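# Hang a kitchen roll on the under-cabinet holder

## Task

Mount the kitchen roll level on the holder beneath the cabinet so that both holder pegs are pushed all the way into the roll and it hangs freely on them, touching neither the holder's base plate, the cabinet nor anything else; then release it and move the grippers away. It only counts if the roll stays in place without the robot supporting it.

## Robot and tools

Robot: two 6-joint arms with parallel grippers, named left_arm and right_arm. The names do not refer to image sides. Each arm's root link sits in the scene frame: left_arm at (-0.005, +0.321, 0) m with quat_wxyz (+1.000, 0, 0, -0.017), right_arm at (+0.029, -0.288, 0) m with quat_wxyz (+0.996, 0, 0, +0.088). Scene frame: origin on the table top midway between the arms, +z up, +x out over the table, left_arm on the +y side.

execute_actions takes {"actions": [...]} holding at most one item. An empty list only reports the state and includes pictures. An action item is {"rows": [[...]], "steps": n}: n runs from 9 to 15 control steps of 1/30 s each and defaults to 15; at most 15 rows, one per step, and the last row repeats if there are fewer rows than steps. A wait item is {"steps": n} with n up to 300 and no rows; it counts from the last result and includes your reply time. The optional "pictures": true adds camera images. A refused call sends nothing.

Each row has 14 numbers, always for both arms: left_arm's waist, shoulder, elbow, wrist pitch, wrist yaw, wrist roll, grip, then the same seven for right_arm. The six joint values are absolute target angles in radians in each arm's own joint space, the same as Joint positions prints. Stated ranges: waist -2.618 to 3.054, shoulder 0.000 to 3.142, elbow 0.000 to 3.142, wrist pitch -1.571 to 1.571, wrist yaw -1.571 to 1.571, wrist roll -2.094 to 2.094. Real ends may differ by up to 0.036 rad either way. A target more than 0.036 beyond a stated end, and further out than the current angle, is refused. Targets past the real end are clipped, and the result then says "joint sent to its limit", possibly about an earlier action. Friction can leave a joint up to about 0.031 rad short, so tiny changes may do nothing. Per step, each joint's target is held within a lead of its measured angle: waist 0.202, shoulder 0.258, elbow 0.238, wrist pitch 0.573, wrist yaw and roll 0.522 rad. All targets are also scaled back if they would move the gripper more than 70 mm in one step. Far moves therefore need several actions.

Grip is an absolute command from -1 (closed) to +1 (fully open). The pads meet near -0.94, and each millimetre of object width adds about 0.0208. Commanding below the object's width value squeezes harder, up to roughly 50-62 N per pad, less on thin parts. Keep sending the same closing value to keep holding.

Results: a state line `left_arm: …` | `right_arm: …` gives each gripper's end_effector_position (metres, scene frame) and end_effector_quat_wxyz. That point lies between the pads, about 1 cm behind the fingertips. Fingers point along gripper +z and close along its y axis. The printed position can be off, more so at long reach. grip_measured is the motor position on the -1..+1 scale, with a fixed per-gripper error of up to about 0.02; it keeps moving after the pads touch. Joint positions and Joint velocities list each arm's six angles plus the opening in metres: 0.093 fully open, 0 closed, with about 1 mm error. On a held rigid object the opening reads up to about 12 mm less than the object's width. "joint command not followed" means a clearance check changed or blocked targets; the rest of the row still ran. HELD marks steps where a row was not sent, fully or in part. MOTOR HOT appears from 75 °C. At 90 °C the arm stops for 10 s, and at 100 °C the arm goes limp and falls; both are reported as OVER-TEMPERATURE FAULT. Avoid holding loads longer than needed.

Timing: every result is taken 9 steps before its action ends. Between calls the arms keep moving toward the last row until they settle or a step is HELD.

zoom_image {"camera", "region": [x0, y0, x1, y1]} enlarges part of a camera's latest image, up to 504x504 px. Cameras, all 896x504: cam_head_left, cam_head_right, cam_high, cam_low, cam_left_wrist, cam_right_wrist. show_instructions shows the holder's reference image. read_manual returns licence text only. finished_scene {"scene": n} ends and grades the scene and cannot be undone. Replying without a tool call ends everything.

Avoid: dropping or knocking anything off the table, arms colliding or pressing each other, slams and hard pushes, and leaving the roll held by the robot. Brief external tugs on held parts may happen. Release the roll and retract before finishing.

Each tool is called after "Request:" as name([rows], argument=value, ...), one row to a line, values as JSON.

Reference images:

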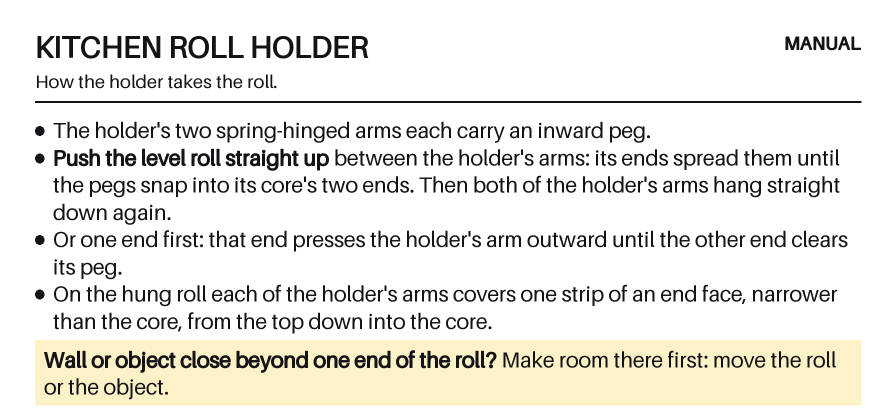

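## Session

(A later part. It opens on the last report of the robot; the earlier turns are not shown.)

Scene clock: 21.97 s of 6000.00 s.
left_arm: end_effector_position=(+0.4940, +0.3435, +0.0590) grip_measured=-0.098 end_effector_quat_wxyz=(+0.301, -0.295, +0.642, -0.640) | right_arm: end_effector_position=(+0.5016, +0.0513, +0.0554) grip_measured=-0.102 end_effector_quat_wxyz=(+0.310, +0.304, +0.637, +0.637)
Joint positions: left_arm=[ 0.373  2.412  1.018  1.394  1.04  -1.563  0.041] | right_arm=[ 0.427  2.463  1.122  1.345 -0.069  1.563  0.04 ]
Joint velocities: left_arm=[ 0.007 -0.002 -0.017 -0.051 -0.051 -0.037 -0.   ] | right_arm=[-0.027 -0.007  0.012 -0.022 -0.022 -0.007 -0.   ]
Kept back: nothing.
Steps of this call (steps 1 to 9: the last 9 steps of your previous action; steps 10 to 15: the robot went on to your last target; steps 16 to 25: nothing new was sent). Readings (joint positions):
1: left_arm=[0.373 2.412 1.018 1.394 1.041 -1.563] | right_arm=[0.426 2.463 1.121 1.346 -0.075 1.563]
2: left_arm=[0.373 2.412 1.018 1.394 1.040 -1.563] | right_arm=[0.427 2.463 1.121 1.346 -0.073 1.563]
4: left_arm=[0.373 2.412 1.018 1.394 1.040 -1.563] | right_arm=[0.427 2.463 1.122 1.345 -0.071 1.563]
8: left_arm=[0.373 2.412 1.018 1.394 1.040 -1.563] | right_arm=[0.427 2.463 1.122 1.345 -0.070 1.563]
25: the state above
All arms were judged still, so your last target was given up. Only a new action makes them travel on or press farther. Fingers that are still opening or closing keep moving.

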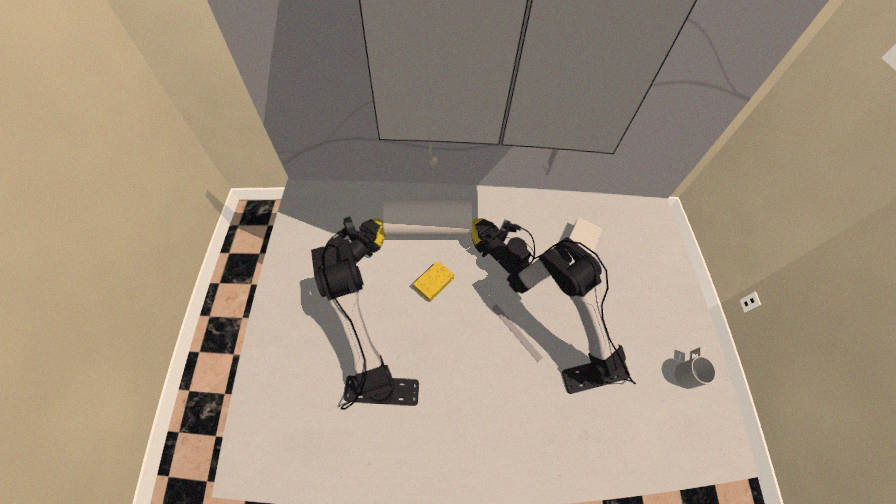

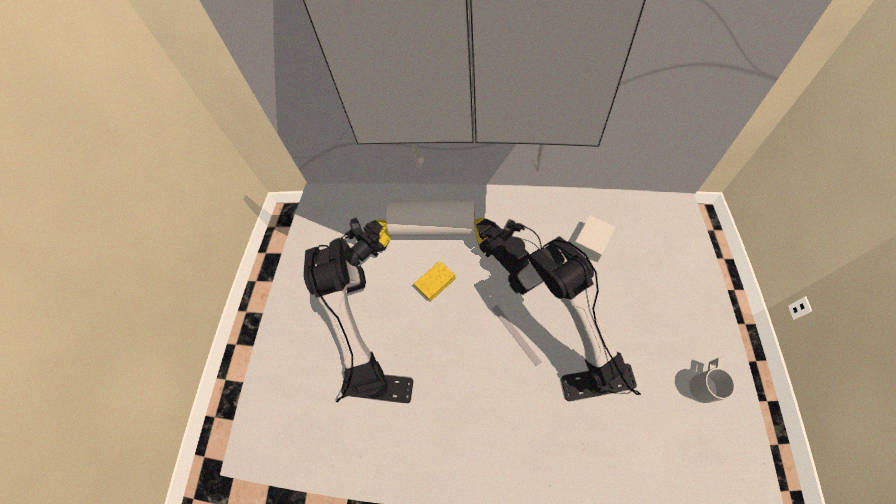

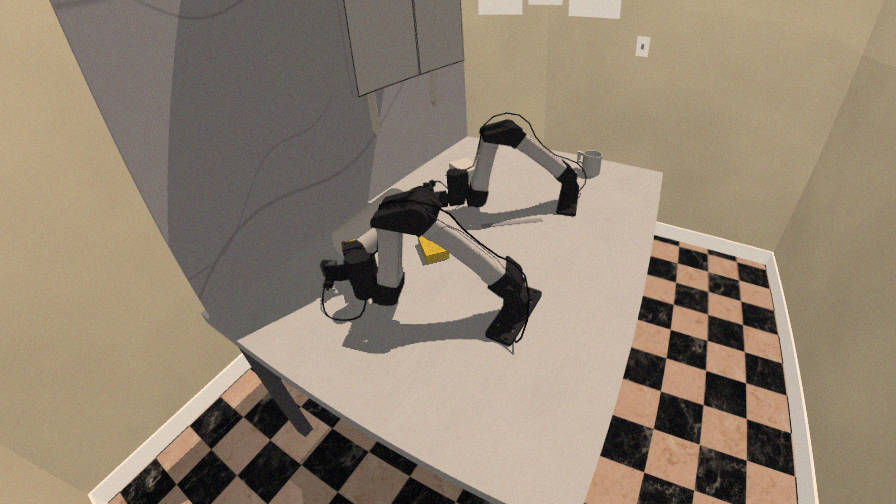

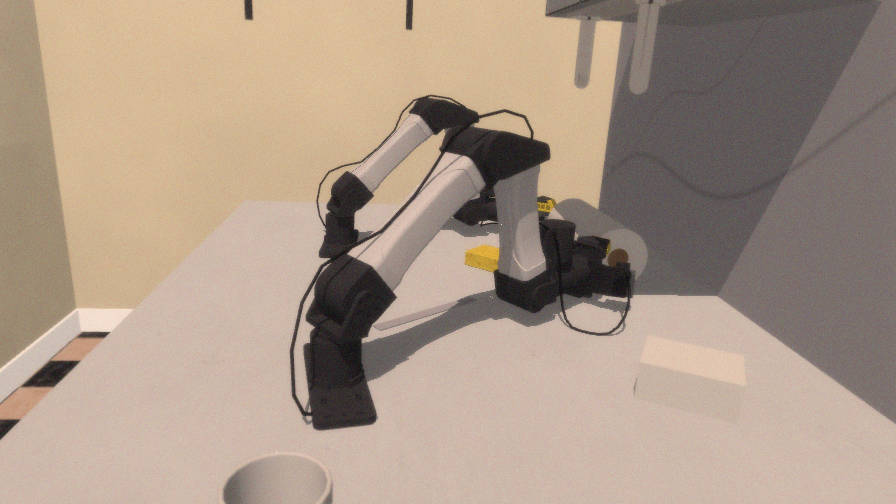

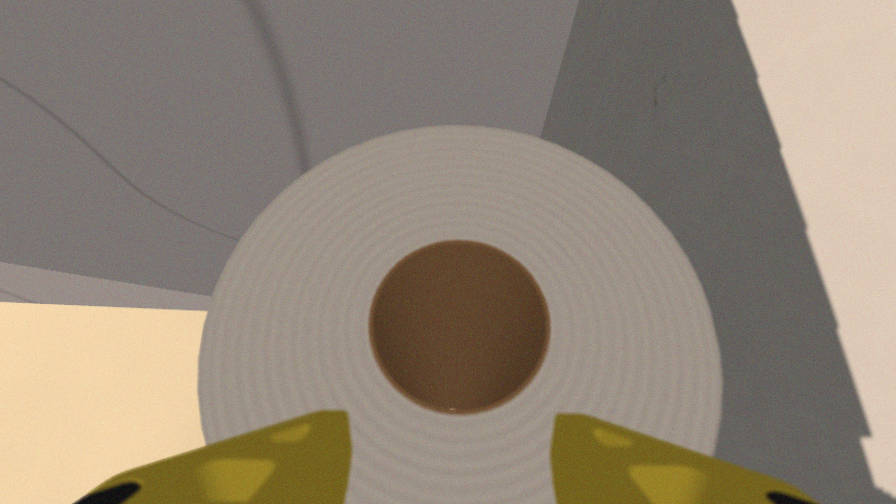

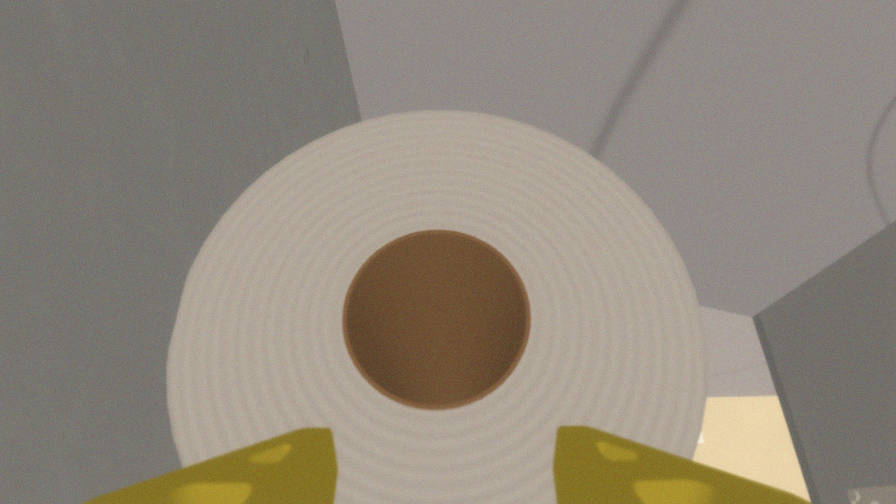

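Request:
execute_actions([
  {"rows":[[0.33,2.412,1.018,1.394,1.12,-1.57,-0.1,0.47,2.463,1.14,1.345,-0.15,1.57,-0.1],[0.33,2.412,1.018,1.394,1.12,-1.57,-0.1,0.47,2.463,1.14,1.345,-0.15,1.57,-0.1],[0.33,2.412,1.018,1.394,1.12,-1.57,-0.1,0.47,2.463,1.14,1.345,-0.15,1.57,-0.1],[0.303,2.412,1.01,1.394,1.17,-1.57,-0.1,0.497,2.463,1.14,1.345,-0.2,1.57,-0.1]]},
])

Request:
execute_actions([
  {"rows":[[0.29,2.367,0.985,1.374,1.157,-1.57,-0.1,0.486,2.417,1.108,1.33,-0.217,1.57,-0.1]],"steps":10},
])

Request:
execute_actions([
  {"rows":[[0.277,2.322,0.96,1.354,1.143,-1.57,-0.1,0.475,2.37,1.075,1.315,-0.234,1.57,-0.1]],"steps":10},
])

Request:
execute_actions([
  {"rows":[[0.265,2.278,0.935,1.334,1.13,-1.57,-0.1,0.465,2.324,1.043,1.3,-0.251,1.57,-0.1]],"steps":10},
])

Request:
execute_actions([
  {"rows":[[0.252,2.233,0.91,1.314,1.116,-1.57,-0.1,0.454,2.278,1.01,1.286,-0.268,1.57,-0.1]],"steps":10},
])

Request:
execute_actions([
  {"steps":20},
], pictures=true)

Scene clock: 23.53 s of 6000.00 s.
left_arm: end_effector_position=(+0.4935, +0.3404, +0.0590) grip_measured=-0.098 end_effector_quat_wxyz=(+0.297, -0.292, +0.644, -0.642) | right_arm: end_effector_position=(+0.4995, +0.0541, +0.0554) grip_measured=-0.102 end_effector_quat_wxyz=(+0.307, +0.301, +0.638, +0.639)
Joint positions: left_arm=[ 0.368  2.412  1.018  1.394  1.045 -1.563  0.041] | right_arm=[ 0.431  2.463  1.122  1.345 -0.076  1.564  0.04 ]
Joint velocities: left_arm=[-0.002 -0.002  0.002  0.022 -0.022 -0.051 -0.001] | right_arm=[ 0.002 -0.002 -0.017 -0.007  0.066 -0.066  0.   ]
Steps of this call (steps 1 to 41: nothing new was sent; steps 42 to 47: the first 6 steps of this action). Readings (joint positions):
42: left_arm=[0.371 2.412 1.018 1.394 1.044 -1.563] | right_arm=[0.428 2.463 1.122 1.345 -0.073 1.563]
43: left_arm=[0.370 2.412 1.018 1.394 1.044 -1.563] | right_arm=[0.429 2.463 1.122 1.345 -0.073 1.563]
45: left_arm=[0.369 2.412 1.018 1.394 1.046 -1.563] | right_arm=[0.431 2.463 1.122 1.345 -0.076 1.563]
47: the state above

Scene clock: 23.87 s of 6000.00 s.
left_arm: end_effector_position=(+0.4937, +0.3403, +0.0597) grip_measured=-0.098 end_effector_quat_wxyz=(+0.297, -0.293, +0.644, -0.641) | right_arm: end_effector_position=(+0.4993, +0.0541, +0.0563) grip_measured=-0.102 end_effector_quat_wxyz=(+0.306, +0.300, +0.639, +0.639)
Joint positions: left_arm=[ 0.367  2.408  1.017  1.39   1.043 -1.563  0.041] | right_arm=[ 0.431  2.46   1.121  1.343 -0.077  1.564  0.04 ]
Joint velocities: left_arm=[-0.042 -0.149 -0.085 -0.212 -0.125 -0.022  0.   ] | right_arm=[-0.002 -0.134 -0.1   -0.183 -0.095 -0.022  0.001]
Steps of this call (steps 1 to 9: the last 9 steps of your previous action; step 10: the first step of this action). Readings (joint positions):
10: the state above

Scene clock: 24.20 s of 6000.00 s.
left_arm: end_effector_position=(+0.4942, +0.3389, +0.0611) grip_measured=-0.098 end_effector_quat_wxyz=(+0.293, -0.306, +0.643, -0.638) | right_arm: end_effector_position=(+0.4974, +0.0528, +0.0581) grip_measured=-0.102 end_effector_quat_wxyz=(+0.301, +0.303, +0.644, +0.635)
Joint positions: left_arm=[ 0.36   2.385  1.003  1.355  1.022 -1.563  0.041] | right_arm=[ 0.43   2.434  1.105  1.316 -0.082  1.567  0.04 ]
Joint velocities: left_arm=[-0.056 -0.295 -0.281 -0.286 -0.154  0.037 -0.   ] | right_arm=[-0.022 -0.32  -0.344 -0.256 -0.212 -0.037 -0.   ]
Steps of this call (steps 1 to 9: the last 9 steps of your previous action; step 10: the first step of this action). Readings (joint positions):
10: the state above

Scene clock: 24.53 s of 6000.00 s.
left_arm: end_effector_position=(+0.4923, +0.3322, +0.0709) grip_measured=-0.098 end_effector_quat_wxyz=(+0.292, -0.308, +0.643, -0.638) | right_arm: end_effector_position=(+0.4955, +0.0460, +0.0687) grip_measured=-0.102 end_effector_quat_wxyz=(+0.299, +0.304, +0.645, +0.634)
Joint positions: left_arm=[ 0.345  2.339  0.977  1.331  1.007 -1.563  0.041] | right_arm=[ 0.417  2.385  1.07   1.298 -0.097  1.569  0.04 ]
Joint velocities: left_arm=[-0.022 -0.232 -0.281 -0.271 -0.154 -0.007  0.   ] | right_arm=[-0.037 -0.271 -0.33  -0.286 -0.139 -0.022  0.   ]
Steps of this call (steps 1 to 9: the last 9 steps of your previous action; step 10: the first step of this action). Readings (joint positions):
10: the state above

Scene clock: 24.87 s of 6000.00 s.
left_arm: end_effector_position=(+0.4896, +0.3269, +0.0796) grip_measured=-0.098 end_effector_quat_wxyz=(+0.291, -0.311, +0.643, -0.637) | right_arm: end_effector_position=(+0.4921, +0.0409, +0.0779) grip_measured=-0.102 end_effector_quat_wxyz=(+0.295, +0.302, +0.647, +0.634)
Joint positions: left_arm=[ 0.333  2.296  0.951  1.309  0.992 -1.563  0.041] | right_arm=[ 0.408  2.339  1.038  1.281 -0.114  1.57   0.04 ]
Joint velocities: left_arm=[-0.046 -0.271 -0.261 -0.344 -0.11   0.022 -0.002] | right_arm=[-0.046 -0.281 -0.325 -0.3   -0.198  0.051 -0.001]
Steps of this call (steps 1 to 9: the last 9 steps of your previous action; step 10: the first step of this action). Readings (joint positions):
10: the state above

Scene clock: 25.53 s of 6000.00 s.
left_arm: end_effector_position=(+0.4874, +0.3214, +0.0887) grip_measured=-0.098 end_effector_quat_wxyz=(+0.291, -0.311, +0.643, -0.637) | right_arm: end_effector_position=(+0.4893, +0.0356, +0.0870) grip_measured=-0.102 end_effector_quat_wxyz=(+0.293, +0.300, +0.648, +0.635)
Joint positions: left_arm=[ 0.321  2.256  0.93   1.291  0.979 -1.563  0.041] | right_arm=[ 0.398  2.299  1.01   1.268 -0.13   1.57   0.04 ]
Joint velocities: left_arm=[-0.007 -0.002 -0.022  0.007 -0.051 -0.022 -0.001] | right_arm=[-0.002 -0.002 -0.012 -0.022 -0.081  0.022  0.   ]
Kept back: nothing.
Steps of this call (steps 1 to 9: the last 9 steps of your previous action; steps 10 to 20: the robot went on to your last target). Readings (joint positions):
1: left_arm=[0.331 2.286 0.941 1.301 0.989 -1.563] | right_arm=[0.407 2.328 1.025 1.274 -0.119 1.570]
2: left_arm=[0.329 2.277 0.933 1.297 0.987 -1.563] | right_arm=[0.405 2.318 1.016 1.272 -0.121 1.570]
4: left_arm=[0.324 2.265 0.930 1.295 0.985 -1.563] | right_arm=[0.401 2.305 1.010 1.272 -0.124 1.570]
8: left_arm=[0.321 2.256 0.930 1.295 0.982 -1.563] | right_arm=[0.398 2.299 1.010 1.272 -0.127 1.570]
20: the state above

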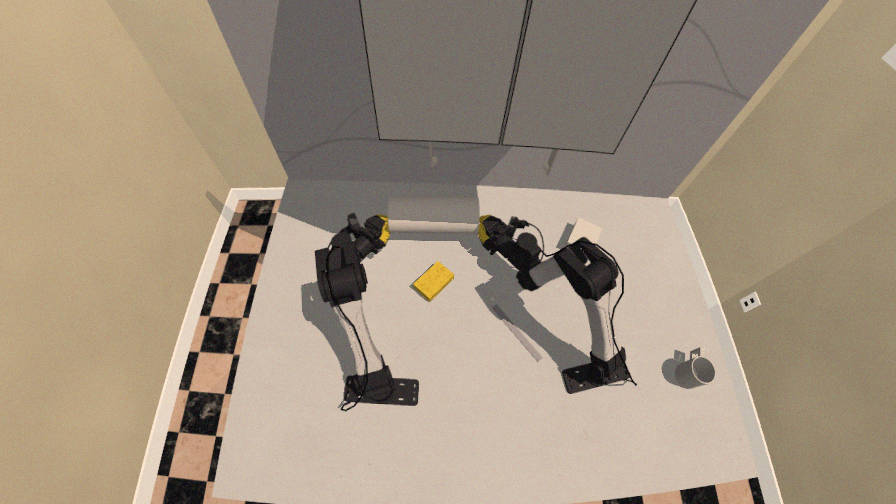

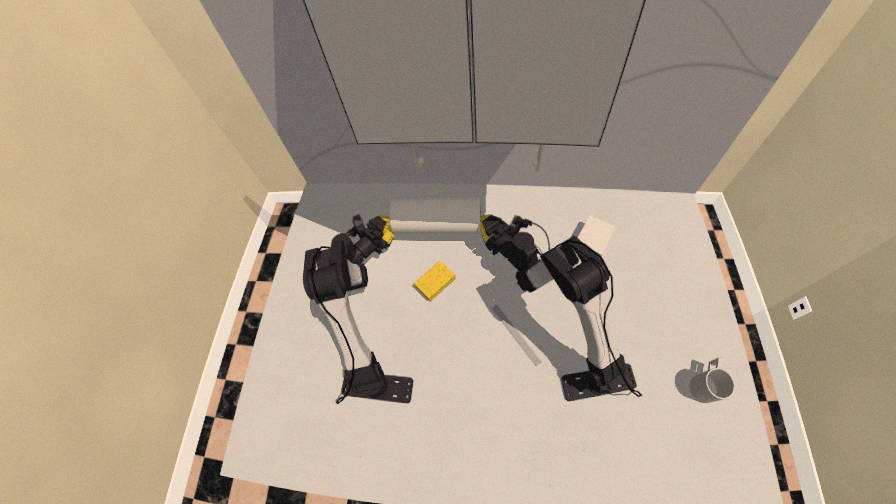

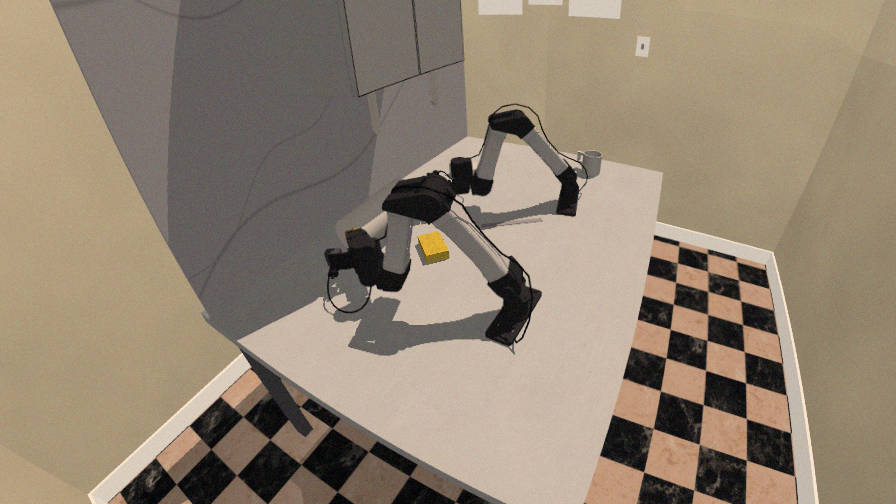

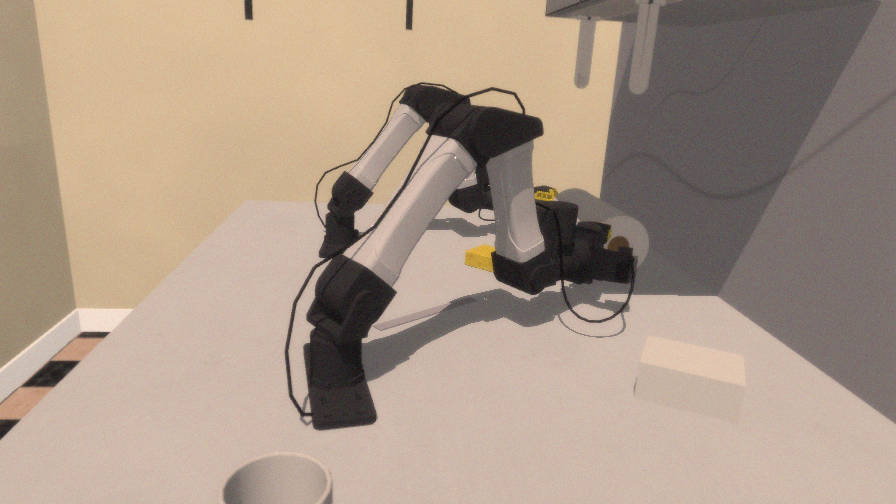

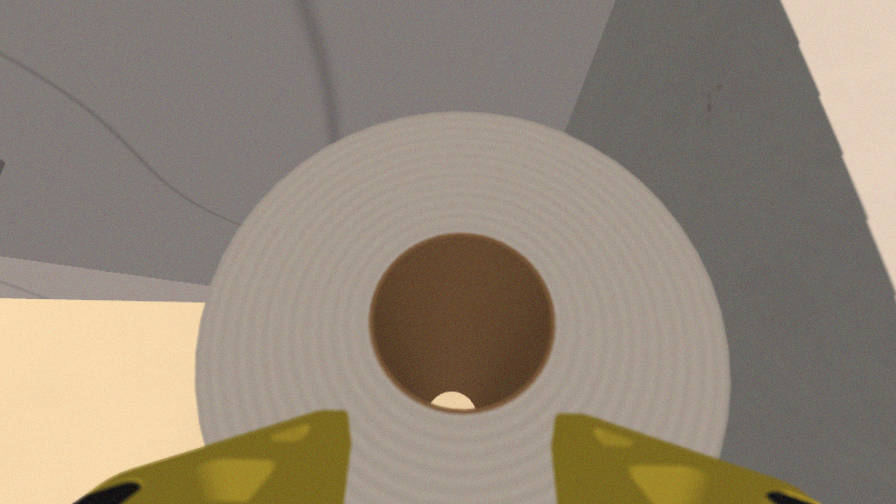

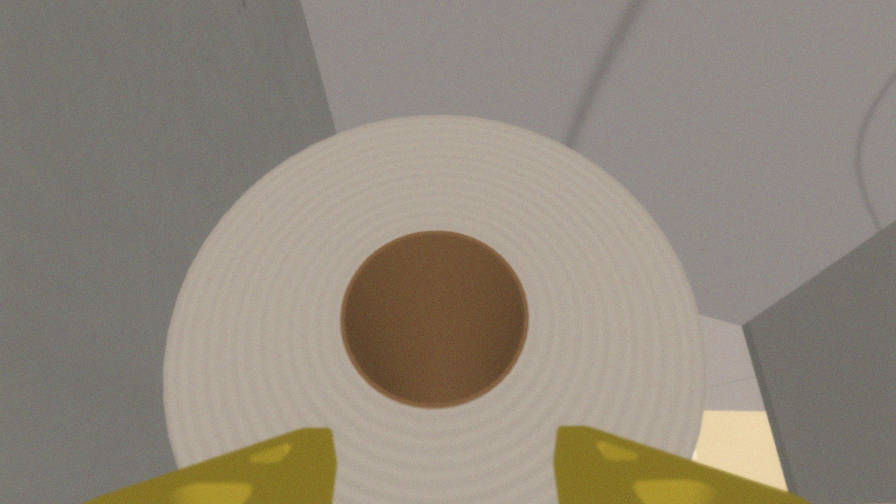

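Request:
execute_actions([
  {"rows":[[0.208,2.147,0.872,1.28,1.09,-1.57,-0.1,0.425,2.183,0.945,1.263,-0.31,1.57,-0.1]],"steps":10},
])

Request:
execute_actions([
  {"rows":[[0.164,2.06,0.84,1.24,1.055,-1.57,-0.1,0.396,2.088,0.888,1.232,-0.35,1.57,-0.1]],"steps":10},
])

Request:
execute_actions([
  {"rows":[[0.12,1.975,0.815,1.19,1.02,-1.57,-0.1,0.366,1.992,0.84,1.195,-0.39,1.57,-0.1]],"steps":10},
])

Request:
execute_actions([
  {"rows":[[0.077,1.89,0.8,1.128,0.98,-1.57,-0.1,0.336,1.897,0.8,1.145,-0.426,1.57,-0.1]],"steps":10},
])

Request:
execute_actions([
  {"rows":[[0.031,1.815,0.797,1.058,0.934,-1.57,-0.1,0.298,1.805,0.773,1.08,-0.465,1.57,-0.1]],"steps":10},
])

Request:
execute_actions([
  {"rows":[[-0.015,1.742,0.802,0.98,0.888,-1.57,-0.1,0.259,1.714,0.757,1.003,-0.503,1.57,-0.1]],"steps":10},
])

Request:
execute_actions([
  {"rows":[[-0.062,1.673,0.816,0.897,0.842,-1.57,-0.1,0.219,1.624,0.751,0.918,-0.543,1.57,-0.1]],"steps":10},
])

Request:
execute_actions([
  {"rows":[[-0.108,1.608,0.839,0.809,0.796,-1.57,-0.1,0.177,1.536,0.755,0.825,-0.585,1.57,-0.1]],"steps":10},
])

Request:
execute_actions([
  {"steps":25},
], pictures=true)

Scene clock: 26.23 s of 6000.00 s.
left_arm: end_effector_position=(+0.4869, +0.3201, +0.0898) grip_measured=-0.098 end_effector_quat_wxyz=(+0.290, -0.315, +0.642, -0.635) | right_arm: end_effector_position=(+0.4876, +0.0341, +0.0877) grip_measured=-0.102 end_effector_quat_wxyz=(+0.290, +0.300, +0.651, +0.634)
Joint positions: left_arm=[ 0.317  2.245  0.922  1.281  0.97  -1.563  0.041] | right_arm=[ 0.395  2.286  0.999  1.259 -0.139  1.57   0.04 ]
Joint velocities: left_arm=[-0.144 -0.496 -0.432 -0.52  -0.3   -0.022 -0.001] | right_arm=[-0.076 -0.589 -0.657 -0.447 -0.403 -0.007 -0.   ]
Steps of this call (steps 1 to 15: the robot went on to your last target; steps 16 to 20: nothing new was sent; step 21: the first step of this action). Readings (joint positions):
21: the state above

Scene clock: 26.57 s of 6000.00 s.
left_arm: end_effector_position=(+0.4818, +0.2993, +0.1133) grip_measured=-0.098 end_effector_quat_wxyz=(+0.291, -0.304, +0.644, -0.639) | right_arm: end_effector_position=(+0.4846, +0.0139, +0.1112) grip_measured=-0.102 end_effector_quat_wxyz=(+0.294, +0.301, +0.647, +0.636)
Joint positions: left_arm=[ 0.271  2.154  0.883  1.246  0.942 -1.565  0.041] | right_arm=[ 0.358  2.185  0.933  1.233 -0.168  1.571  0.04 ]
Joint velocities: left_arm=[-0.149 -0.457 -0.364 -0.52  -0.418 -0.022  0.001] | right_arm=[-0.081 -0.559 -0.54  -0.505 -0.388 -0.037 -0.001]
Steps of this call (steps 1 to 9: the last 9 steps of your previous action; step 10: the first step of this action). Readings (joint positions):
10: the state above

Scene clock: 26.90 s of 6000.00 s.
left_arm: end_effector_position=(+0.4771, +0.2831, +0.1343) grip_measured=-0.098 end_effector_quat_wxyz=(+0.294, -0.300, +0.643, -0.640) | right_arm: end_effector_position=(+0.4787, -0.0018, +0.1318) grip_measured=-0.102 end_effector_quat_wxyz=(+0.295, +0.298, +0.645, +0.639)
Joint positions: left_arm=[ 0.231  2.068  0.851  1.205  0.902 -1.566  0.041] | right_arm=[ 0.328  2.09   0.878  1.201 -0.201  1.57   0.04 ]
Joint velocities: left_arm=[-0.168 -0.442 -0.291 -0.593 -0.388 -0.066  0.001] | right_arm=[-0.071 -0.559 -0.452 -0.608 -0.374  0.022 -0.   ]
Steps of this call (steps 1 to 9: the last 9 steps of your previous action; step 10: the first step of this action). Readings (joint positions):
10: the state above

Scene clock: 27.23 s of 6000.00 s.
left_arm: end_effector_position=(+0.4719, +0.2670, +0.1553) grip_measured=-0.098 end_effector_quat_wxyz=(+0.298, -0.296, +0.642, -0.641) | right_arm: end_effector_position=(+0.4729, -0.0176, +0.1528) grip_measured=-0.102 end_effector_quat_wxyz=(+0.297, +0.295, +0.643, +0.641)
Joint positions: left_arm=[ 0.189  1.982  0.826  1.156  0.86  -1.568  0.041] | right_arm=[ 0.296  1.993  0.831  1.161 -0.235  1.568  0.04 ]
Joint velocities: left_arm=[-0.164 -0.408 -0.173 -0.696 -0.462  0.007 -0.001] | right_arm=[-0.071 -0.554 -0.369 -0.652 -0.403 -0.022 -0.001]
Steps of this call (steps 1 to 9: the last 9 steps of your previous action; step 10: the first step of this action). Readings (joint positions):
10: the state above

Scene clock: 27.57 s of 6000.00 s.
left_arm: end_effector_position=(+0.4672, +0.2523, +0.1762) grip_measured=-0.098 end_effector_quat_wxyz=(+0.302, -0.294, +0.640, -0.642) | right_arm: end_effector_position=(+0.4664, -0.0322, +0.1733) grip_measured=-0.102 end_effector_quat_wxyz=(+0.298, +0.292, +0.641, +0.644)
Joint positions: left_arm=[ 0.148  1.898  0.811  1.096  0.815 -1.569  0.041] | right_arm=[ 0.265  1.898  0.793  1.112 -0.27   1.567  0.04 ]
Joint velocities: left_arm=[-0.178 -0.344 -0.066 -0.755 -0.432 -0.022 -0.   ] | right_arm=[-0.125 -0.501 -0.266 -0.755 -0.388 -0.022 -0.   ]
Steps of this call (steps 1 to 9: the last 9 steps of your previous action; step 10: the first step of this action). Readings (joint positions):
10: the state above

Scene clock: 27.90 s of 6000.00 s.
left_arm: end_effector_position=(+0.4625, +0.2357, +0.1947) grip_measured=-0.098 end_effector_quat_wxyz=(+0.303, -0.294, +0.640, -0.642) | right_arm: end_effector_position=(+0.4620, -0.0484, +0.1921) grip_measured=-0.102 end_effector_quat_wxyz=(+0.299, +0.291, +0.641, +0.644)
Joint positions: left_arm=[ 0.101  1.823  0.806  1.03   0.767 -1.569  0.041] | right_arm=[ 0.227  1.806  0.769  1.046 -0.307  1.565  0.04 ]
Joint velocities: left_arm=[-0.183 -0.369  0.007 -0.901 -0.418 -0.022 -0.001] | right_arm=[-0.144 -0.481 -0.149 -0.916 -0.447  0.007  0.001]
Steps of this call (steps 1 to 9: the last 9 steps of your previous action; step 10: the first step of this action). Readings (joint positions):
10: the state above

Scene clock: 28.23 s of 6000.00 s.
left_arm: end_effector_position=(+0.4567, +0.2198, +0.2124) grip_measured=-0.098 end_effector_quat_wxyz=(+0.302, -0.295, +0.639, -0.643) | right_arm: end_effector_position=(+0.4572, -0.0641, +0.2105) grip_measured=-0.102 end_effector_quat_wxyz=(+0.300, +0.291, +0.641, +0.644)
Joint positions: left_arm=[ 0.054  1.749  0.806  0.955  0.72  -1.57   0.041] | right_arm=[ 0.189  1.715  0.754  0.97  -0.344  1.564  0.04 ]
Joint velocities: left_arm=[-0.183 -0.339 -0.007 -0.916 -0.505  0.066 -0.001] | right_arm=[-0.149 -0.496 -0.09  -0.989 -0.462 -0.007  0.   ]
Steps of this call (steps 1 to 9: the last 9 steps of your previous action; step 10: the first step of this action). Readings (joint positions):
10: the state above

Scene clock: 28.57 s of 6000.00 s.
left_arm: end_effector_position=(+0.4493, +0.2040, +0.2271) grip_measured=-0.098 end_effector_quat_wxyz=(+0.298, -0.298, +0.641, -0.642) | right_arm: end_effector_position=(+0.4519, -0.0800, +0.2272) grip_measured=-0.102 end_effector_quat_wxyz=(+0.299, +0.293, +0.643, +0.642)
Joint positions: left_arm=[ 0.007  1.68   0.806  0.877  0.674 -1.573  0.041] | right_arm=[ 0.148  1.625  0.746  0.881 -0.382  1.563  0.04 ]
Joint velocities: left_arm=[-0.188 -0.31   0.002 -0.842 -0.476 -0.066  0.   ] | right_arm=[-0.154 -0.466 -0.012 -0.989 -0.476 -0.095 -0.001]
Steps of this call (steps 1 to 9: the last 9 steps of your previous action; step 10: the first step of this action). Readings (joint positions):
10: the state above

Scene clock: 29.40 s of 6000.00 s.
left_arm: end_effector_position=(+0.4428, +0.1907, +0.2388) grip_measured=-0.098 end_effector_quat_wxyz=(+0.292, -0.304, +0.643, -0.639) | right_arm: end_effector_position=(+0.4457, -0.0930, +0.2394) grip_measured=-0.102 end_effector_quat_wxyz=(+0.294, +0.296, +0.647, +0.638)
Joint positions: left_arm=[-0.035  1.621  0.815  0.791  0.632 -1.575  0.041] | right_arm=[ 0.112  1.549  0.744  0.792 -0.422  1.562  0.04 ]
Joint velocities: left_arm=[-0.017 -0.022  0.002  0.022 -0.095 -0.051  0.001] | right_arm=[ 0.012  0.012  0.002  0.007  0.022 -0.007 -0.001]
Kept back: nothing.
Steps of this call (steps 1 to 9: the last 9 steps of your previous action; steps 10 to 25: the robot went on to your last target). Readings (joint positions):
1: left_arm=[-0.003 1.667 0.806 0.849 0.662 -1.573] | right_arm=[0.140 1.606 0.744 0.850 -0.393 1.563]
2: left_arm=[-0.014 1.655 0.806 0.833 0.655 -1.574] | right_arm=[0.131 1.588 0.744 0.831 -0.399 1.563]
4: left_arm=[-0.030 1.634 0.806 0.823 0.649 -1.575] | right_arm=[0.116 1.560 0.744 0.819 -0.405 1.563]
8: left_arm=[-0.035 1.621 0.815 0.817 0.642 -1.575] | right_arm=[0.112 1.549 0.744 0.811 -0.412 1.562]
25: the state above

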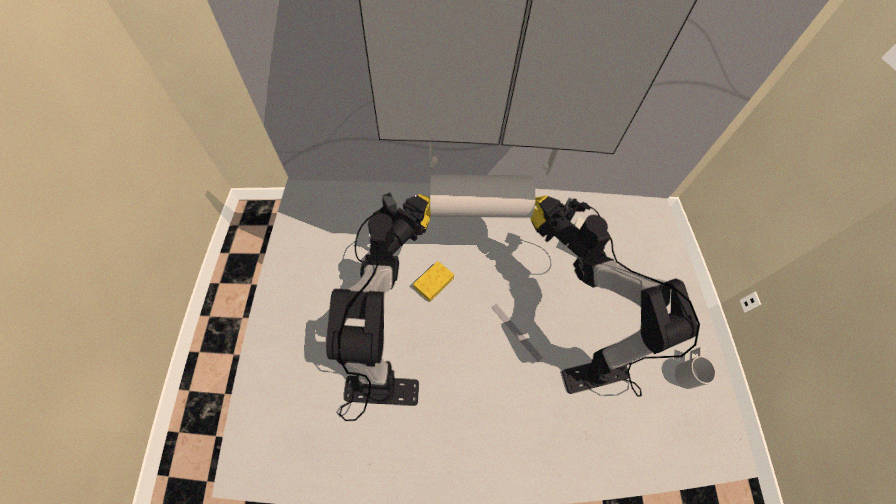

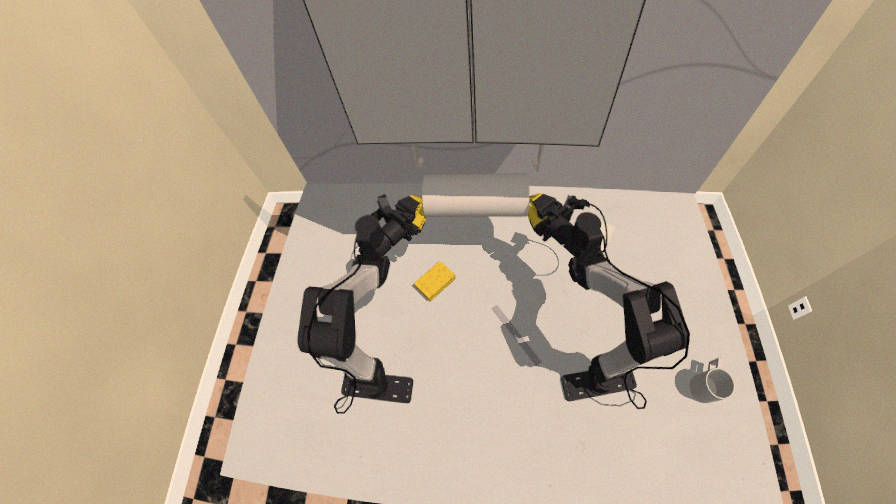

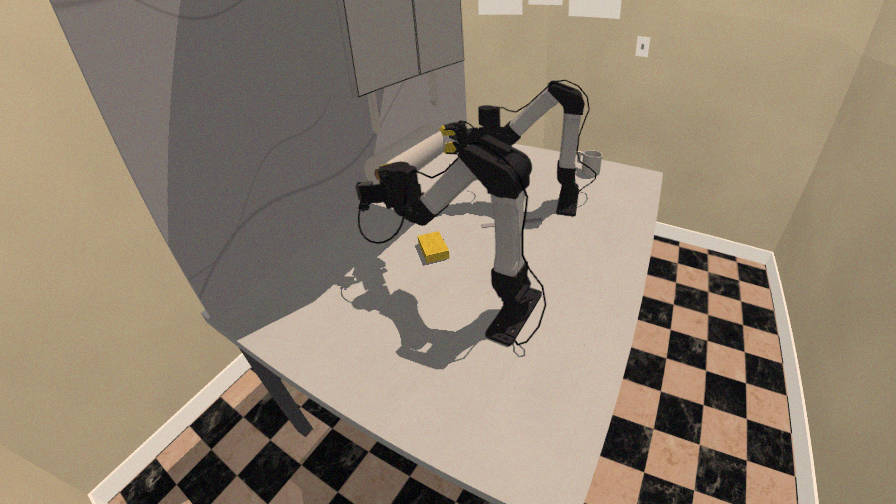

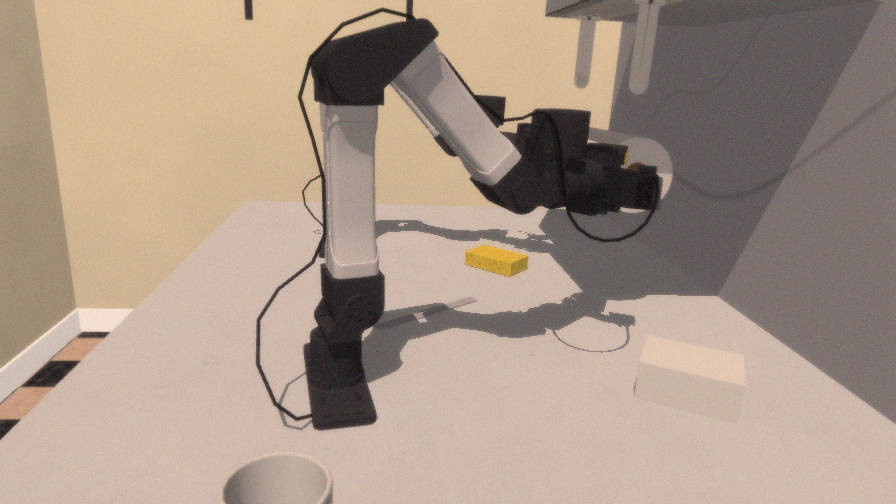

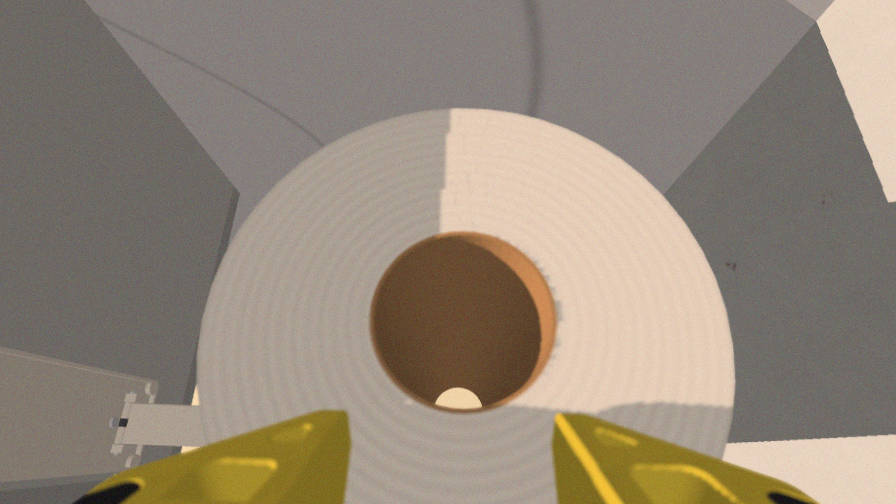

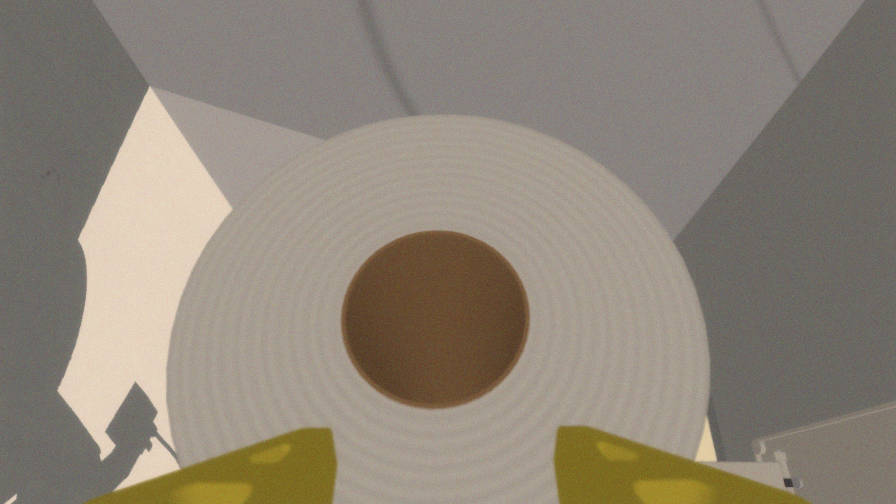

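Request:
execute_actions([
  {"rows":[[-0.108,1.568,0.895,0.73,0.796,-1.57,-0.1,0.177,1.49,0.815,0.735,-0.585,1.57,-0.1]],"steps":10},
])

Request:
execute_actions([
  {"rows":[[-0.108,1.534,0.95,0.64,0.796,-1.57,-0.1,0.177,1.45,0.87,0.64,-0.585,1.57,-0.1]],"steps":10},
])

Request:
execute_actions([
  {"steps":30},
], pictures=true)

Request:
zoom_image(camera="cam_head_right", region=[380,120,580,230])

Request:
zoom_image(camera="cam_head_left", region=[390,120,590,230])

Scene clock: 30.20 s of 6000.00 s.
left_arm: end_effector_position=(+0.4434, +0.1907, +0.2399) grip_measured=-0.098 end_effector_quat_wxyz=(+0.290, -0.306, +0.644, -0.638) | right_arm: end_effector_position=(+0.4455, -0.0930, +0.2399) grip_measured=-0.102 end_effector_quat_wxyz=(+0.292, +0.298, +0.649, +0.637)
Joint positions: left_arm=[-0.035  1.617  0.822  0.774  0.632 -1.575  0.041] | right_arm=[ 0.112  1.544  0.749  0.775 -0.423  1.562  0.04 ]
Joint velocities: left_arm=[-0.002 -0.1    0.32  -0.901 -0.022  0.022  0.   ] | right_arm=[-0.002 -0.222  0.173 -0.828 -0.007  0.095 -0.001]
Steps of this call (steps 1 to 15: the robot went on to your last target; steps 16 to 23: nothing new was sent; step 24: the first step of this action). Readings (joint positions):
24: the state above

Scene clock: 30.53 s of 6000.00 s.
left_arm: end_effector_position=(+0.4453, +0.1908, +0.2648) grip_measured=-0.098 end_effector_quat_wxyz=(+0.297, -0.300, +0.640, -0.642) | right_arm: end_effector_position=(+0.4440, -0.0928, +0.2626) grip_measured=-0.102 end_effector_quat_wxyz=(+0.295, +0.292, +0.645, +0.642)
Joint positions: left_arm=[-0.035  1.581  0.878  0.704  0.63  -1.575  0.041] | right_arm=[ 0.112  1.498  0.791  0.704 -0.426  1.563  0.04 ]
Joint velocities: left_arm=[-0.002 -0.051  0.349 -1.077 -0.037 -0.081  0.   ] | right_arm=[-0.007 -0.149  0.305 -0.974  0.081  0.051 -0.001]
Steps of this call (steps 1 to 9: the last 9 steps of your previous action; step 10: the first step of this action). Readings (joint positions):
10: the state above

Scene clock: 31.53 s of 6000.00 s.
left_arm: end_effector_position=(+0.4453, +0.1910, +0.2814) grip_measured=-0.098 end_effector_quat_wxyz=(+0.295, -0.303, +0.641, -0.640) | right_arm: end_effector_position=(+0.4429, -0.0927, +0.2795) grip_measured=-0.102 end_effector_quat_wxyz=(+0.292, +0.293, +0.647, +0.640)
Joint positions: left_arm=[-0.035  1.549  0.925  0.617  0.628 -1.575  0.041] | right_arm=[ 0.112  1.462  0.839  0.613 -0.429  1.564  0.04 ]
Joint velocities: left_arm=[-0.022 -0.002 -0.007  0.007 -0.081 -0.007 -0.001] | right_arm=[ 0.022  0.027  0.007 -0.022  0.066  0.022 -0.   ]
Kept back: nothing.
Steps of this call (steps 1 to 9: the last 9 steps of your previous action; steps 10 to 30: the robot went on to your last target). Readings (joint positions):
1: left_arm=[-0.035 1.578 0.889 0.676 0.630 -1.575] | right_arm=[0.112 1.493 0.802 0.676 -0.426 1.564]
2: left_arm=[-0.035 1.575 0.900 0.660 0.629 -1.575] | right_arm=[0.112 1.486 0.812 0.658 -0.426 1.564]
4: left_arm=[-0.035 1.564 0.915 0.645 0.628 -1.575] | right_arm=[0.112 1.473 0.828 0.642 -0.427 1.564]
8: left_arm=[-0.035 1.550 0.925 0.641 0.628 -1.575] | right_arm=[0.112 1.462 0.839 0.635 -0.429 1.564]
30: the state above
All arms were judged still, so your last target was given up. Only a new action makes them travel on or press farther. Fingers that are still opening or closing keep moving.

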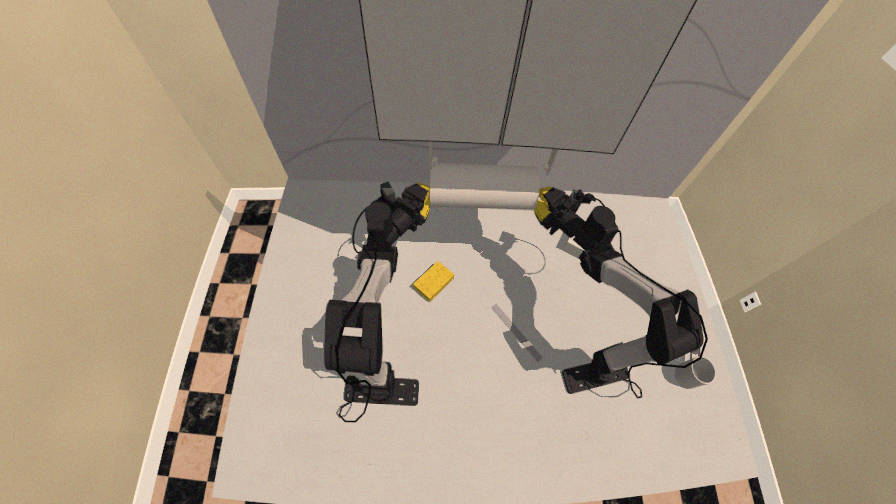

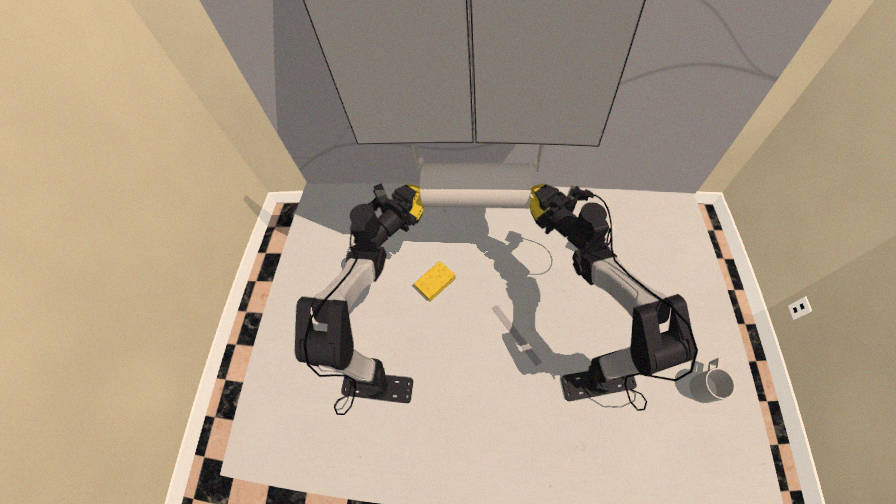

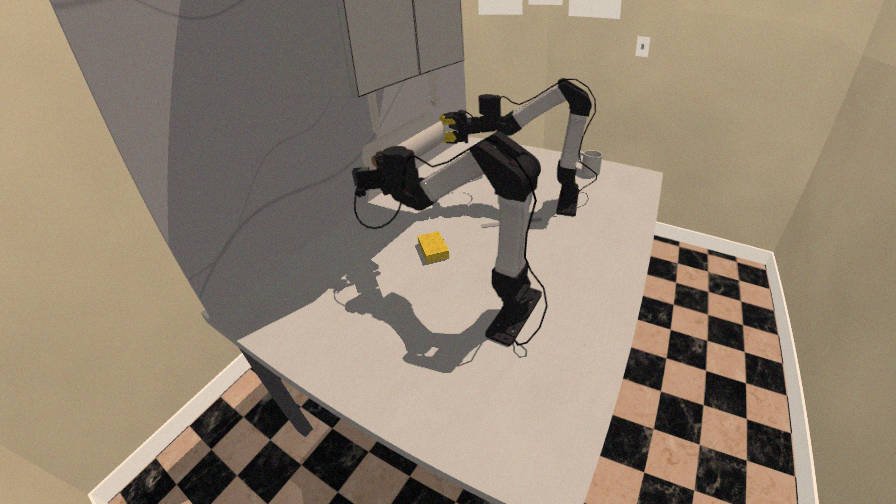

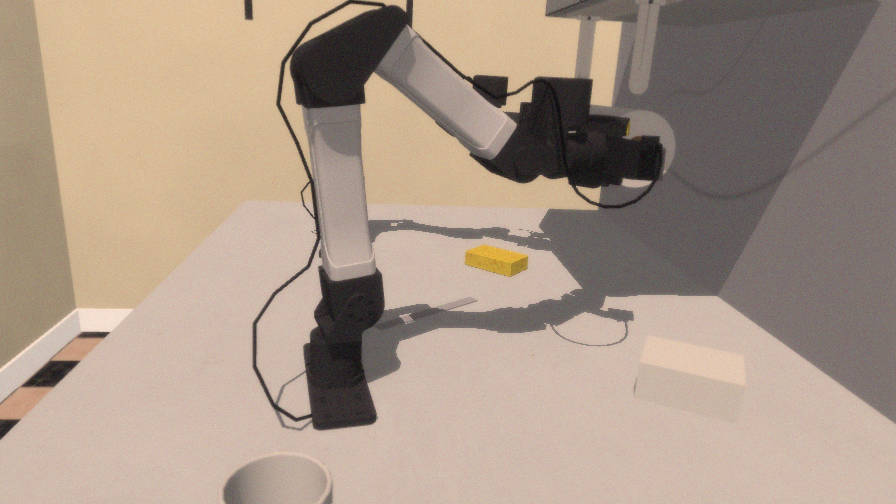

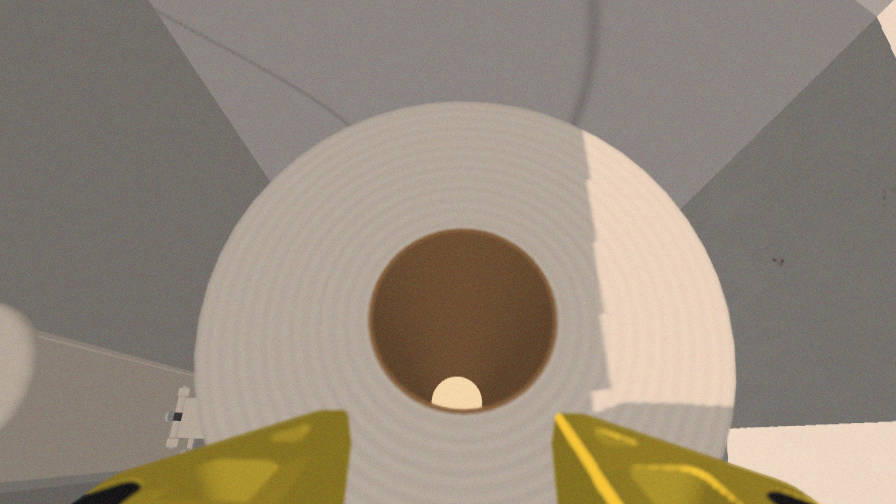

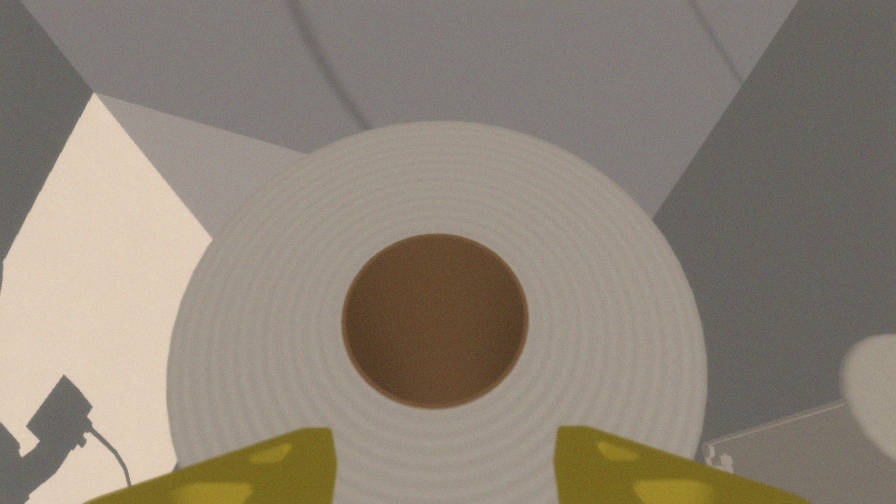

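Region (380, 120, 580, 230) of cam_head_right's 896x504 image, scaled by 2.520, with more detail than that image has; it fills the top 277 rows of this view, and the rest is white.

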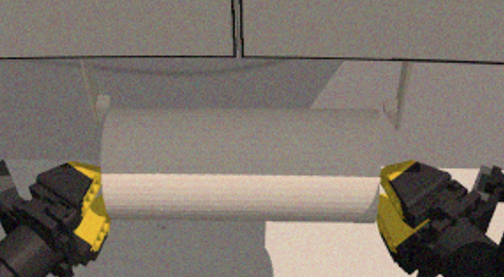

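Region (390, 120, 590, 230) of cam_head_left's 896x504 image, scaled by 2.520, with more detail than that image has; it fills the top 277 rows of this view, and the rest is white.

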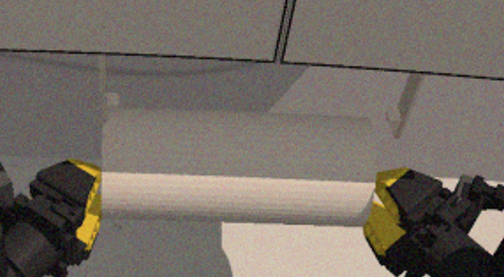

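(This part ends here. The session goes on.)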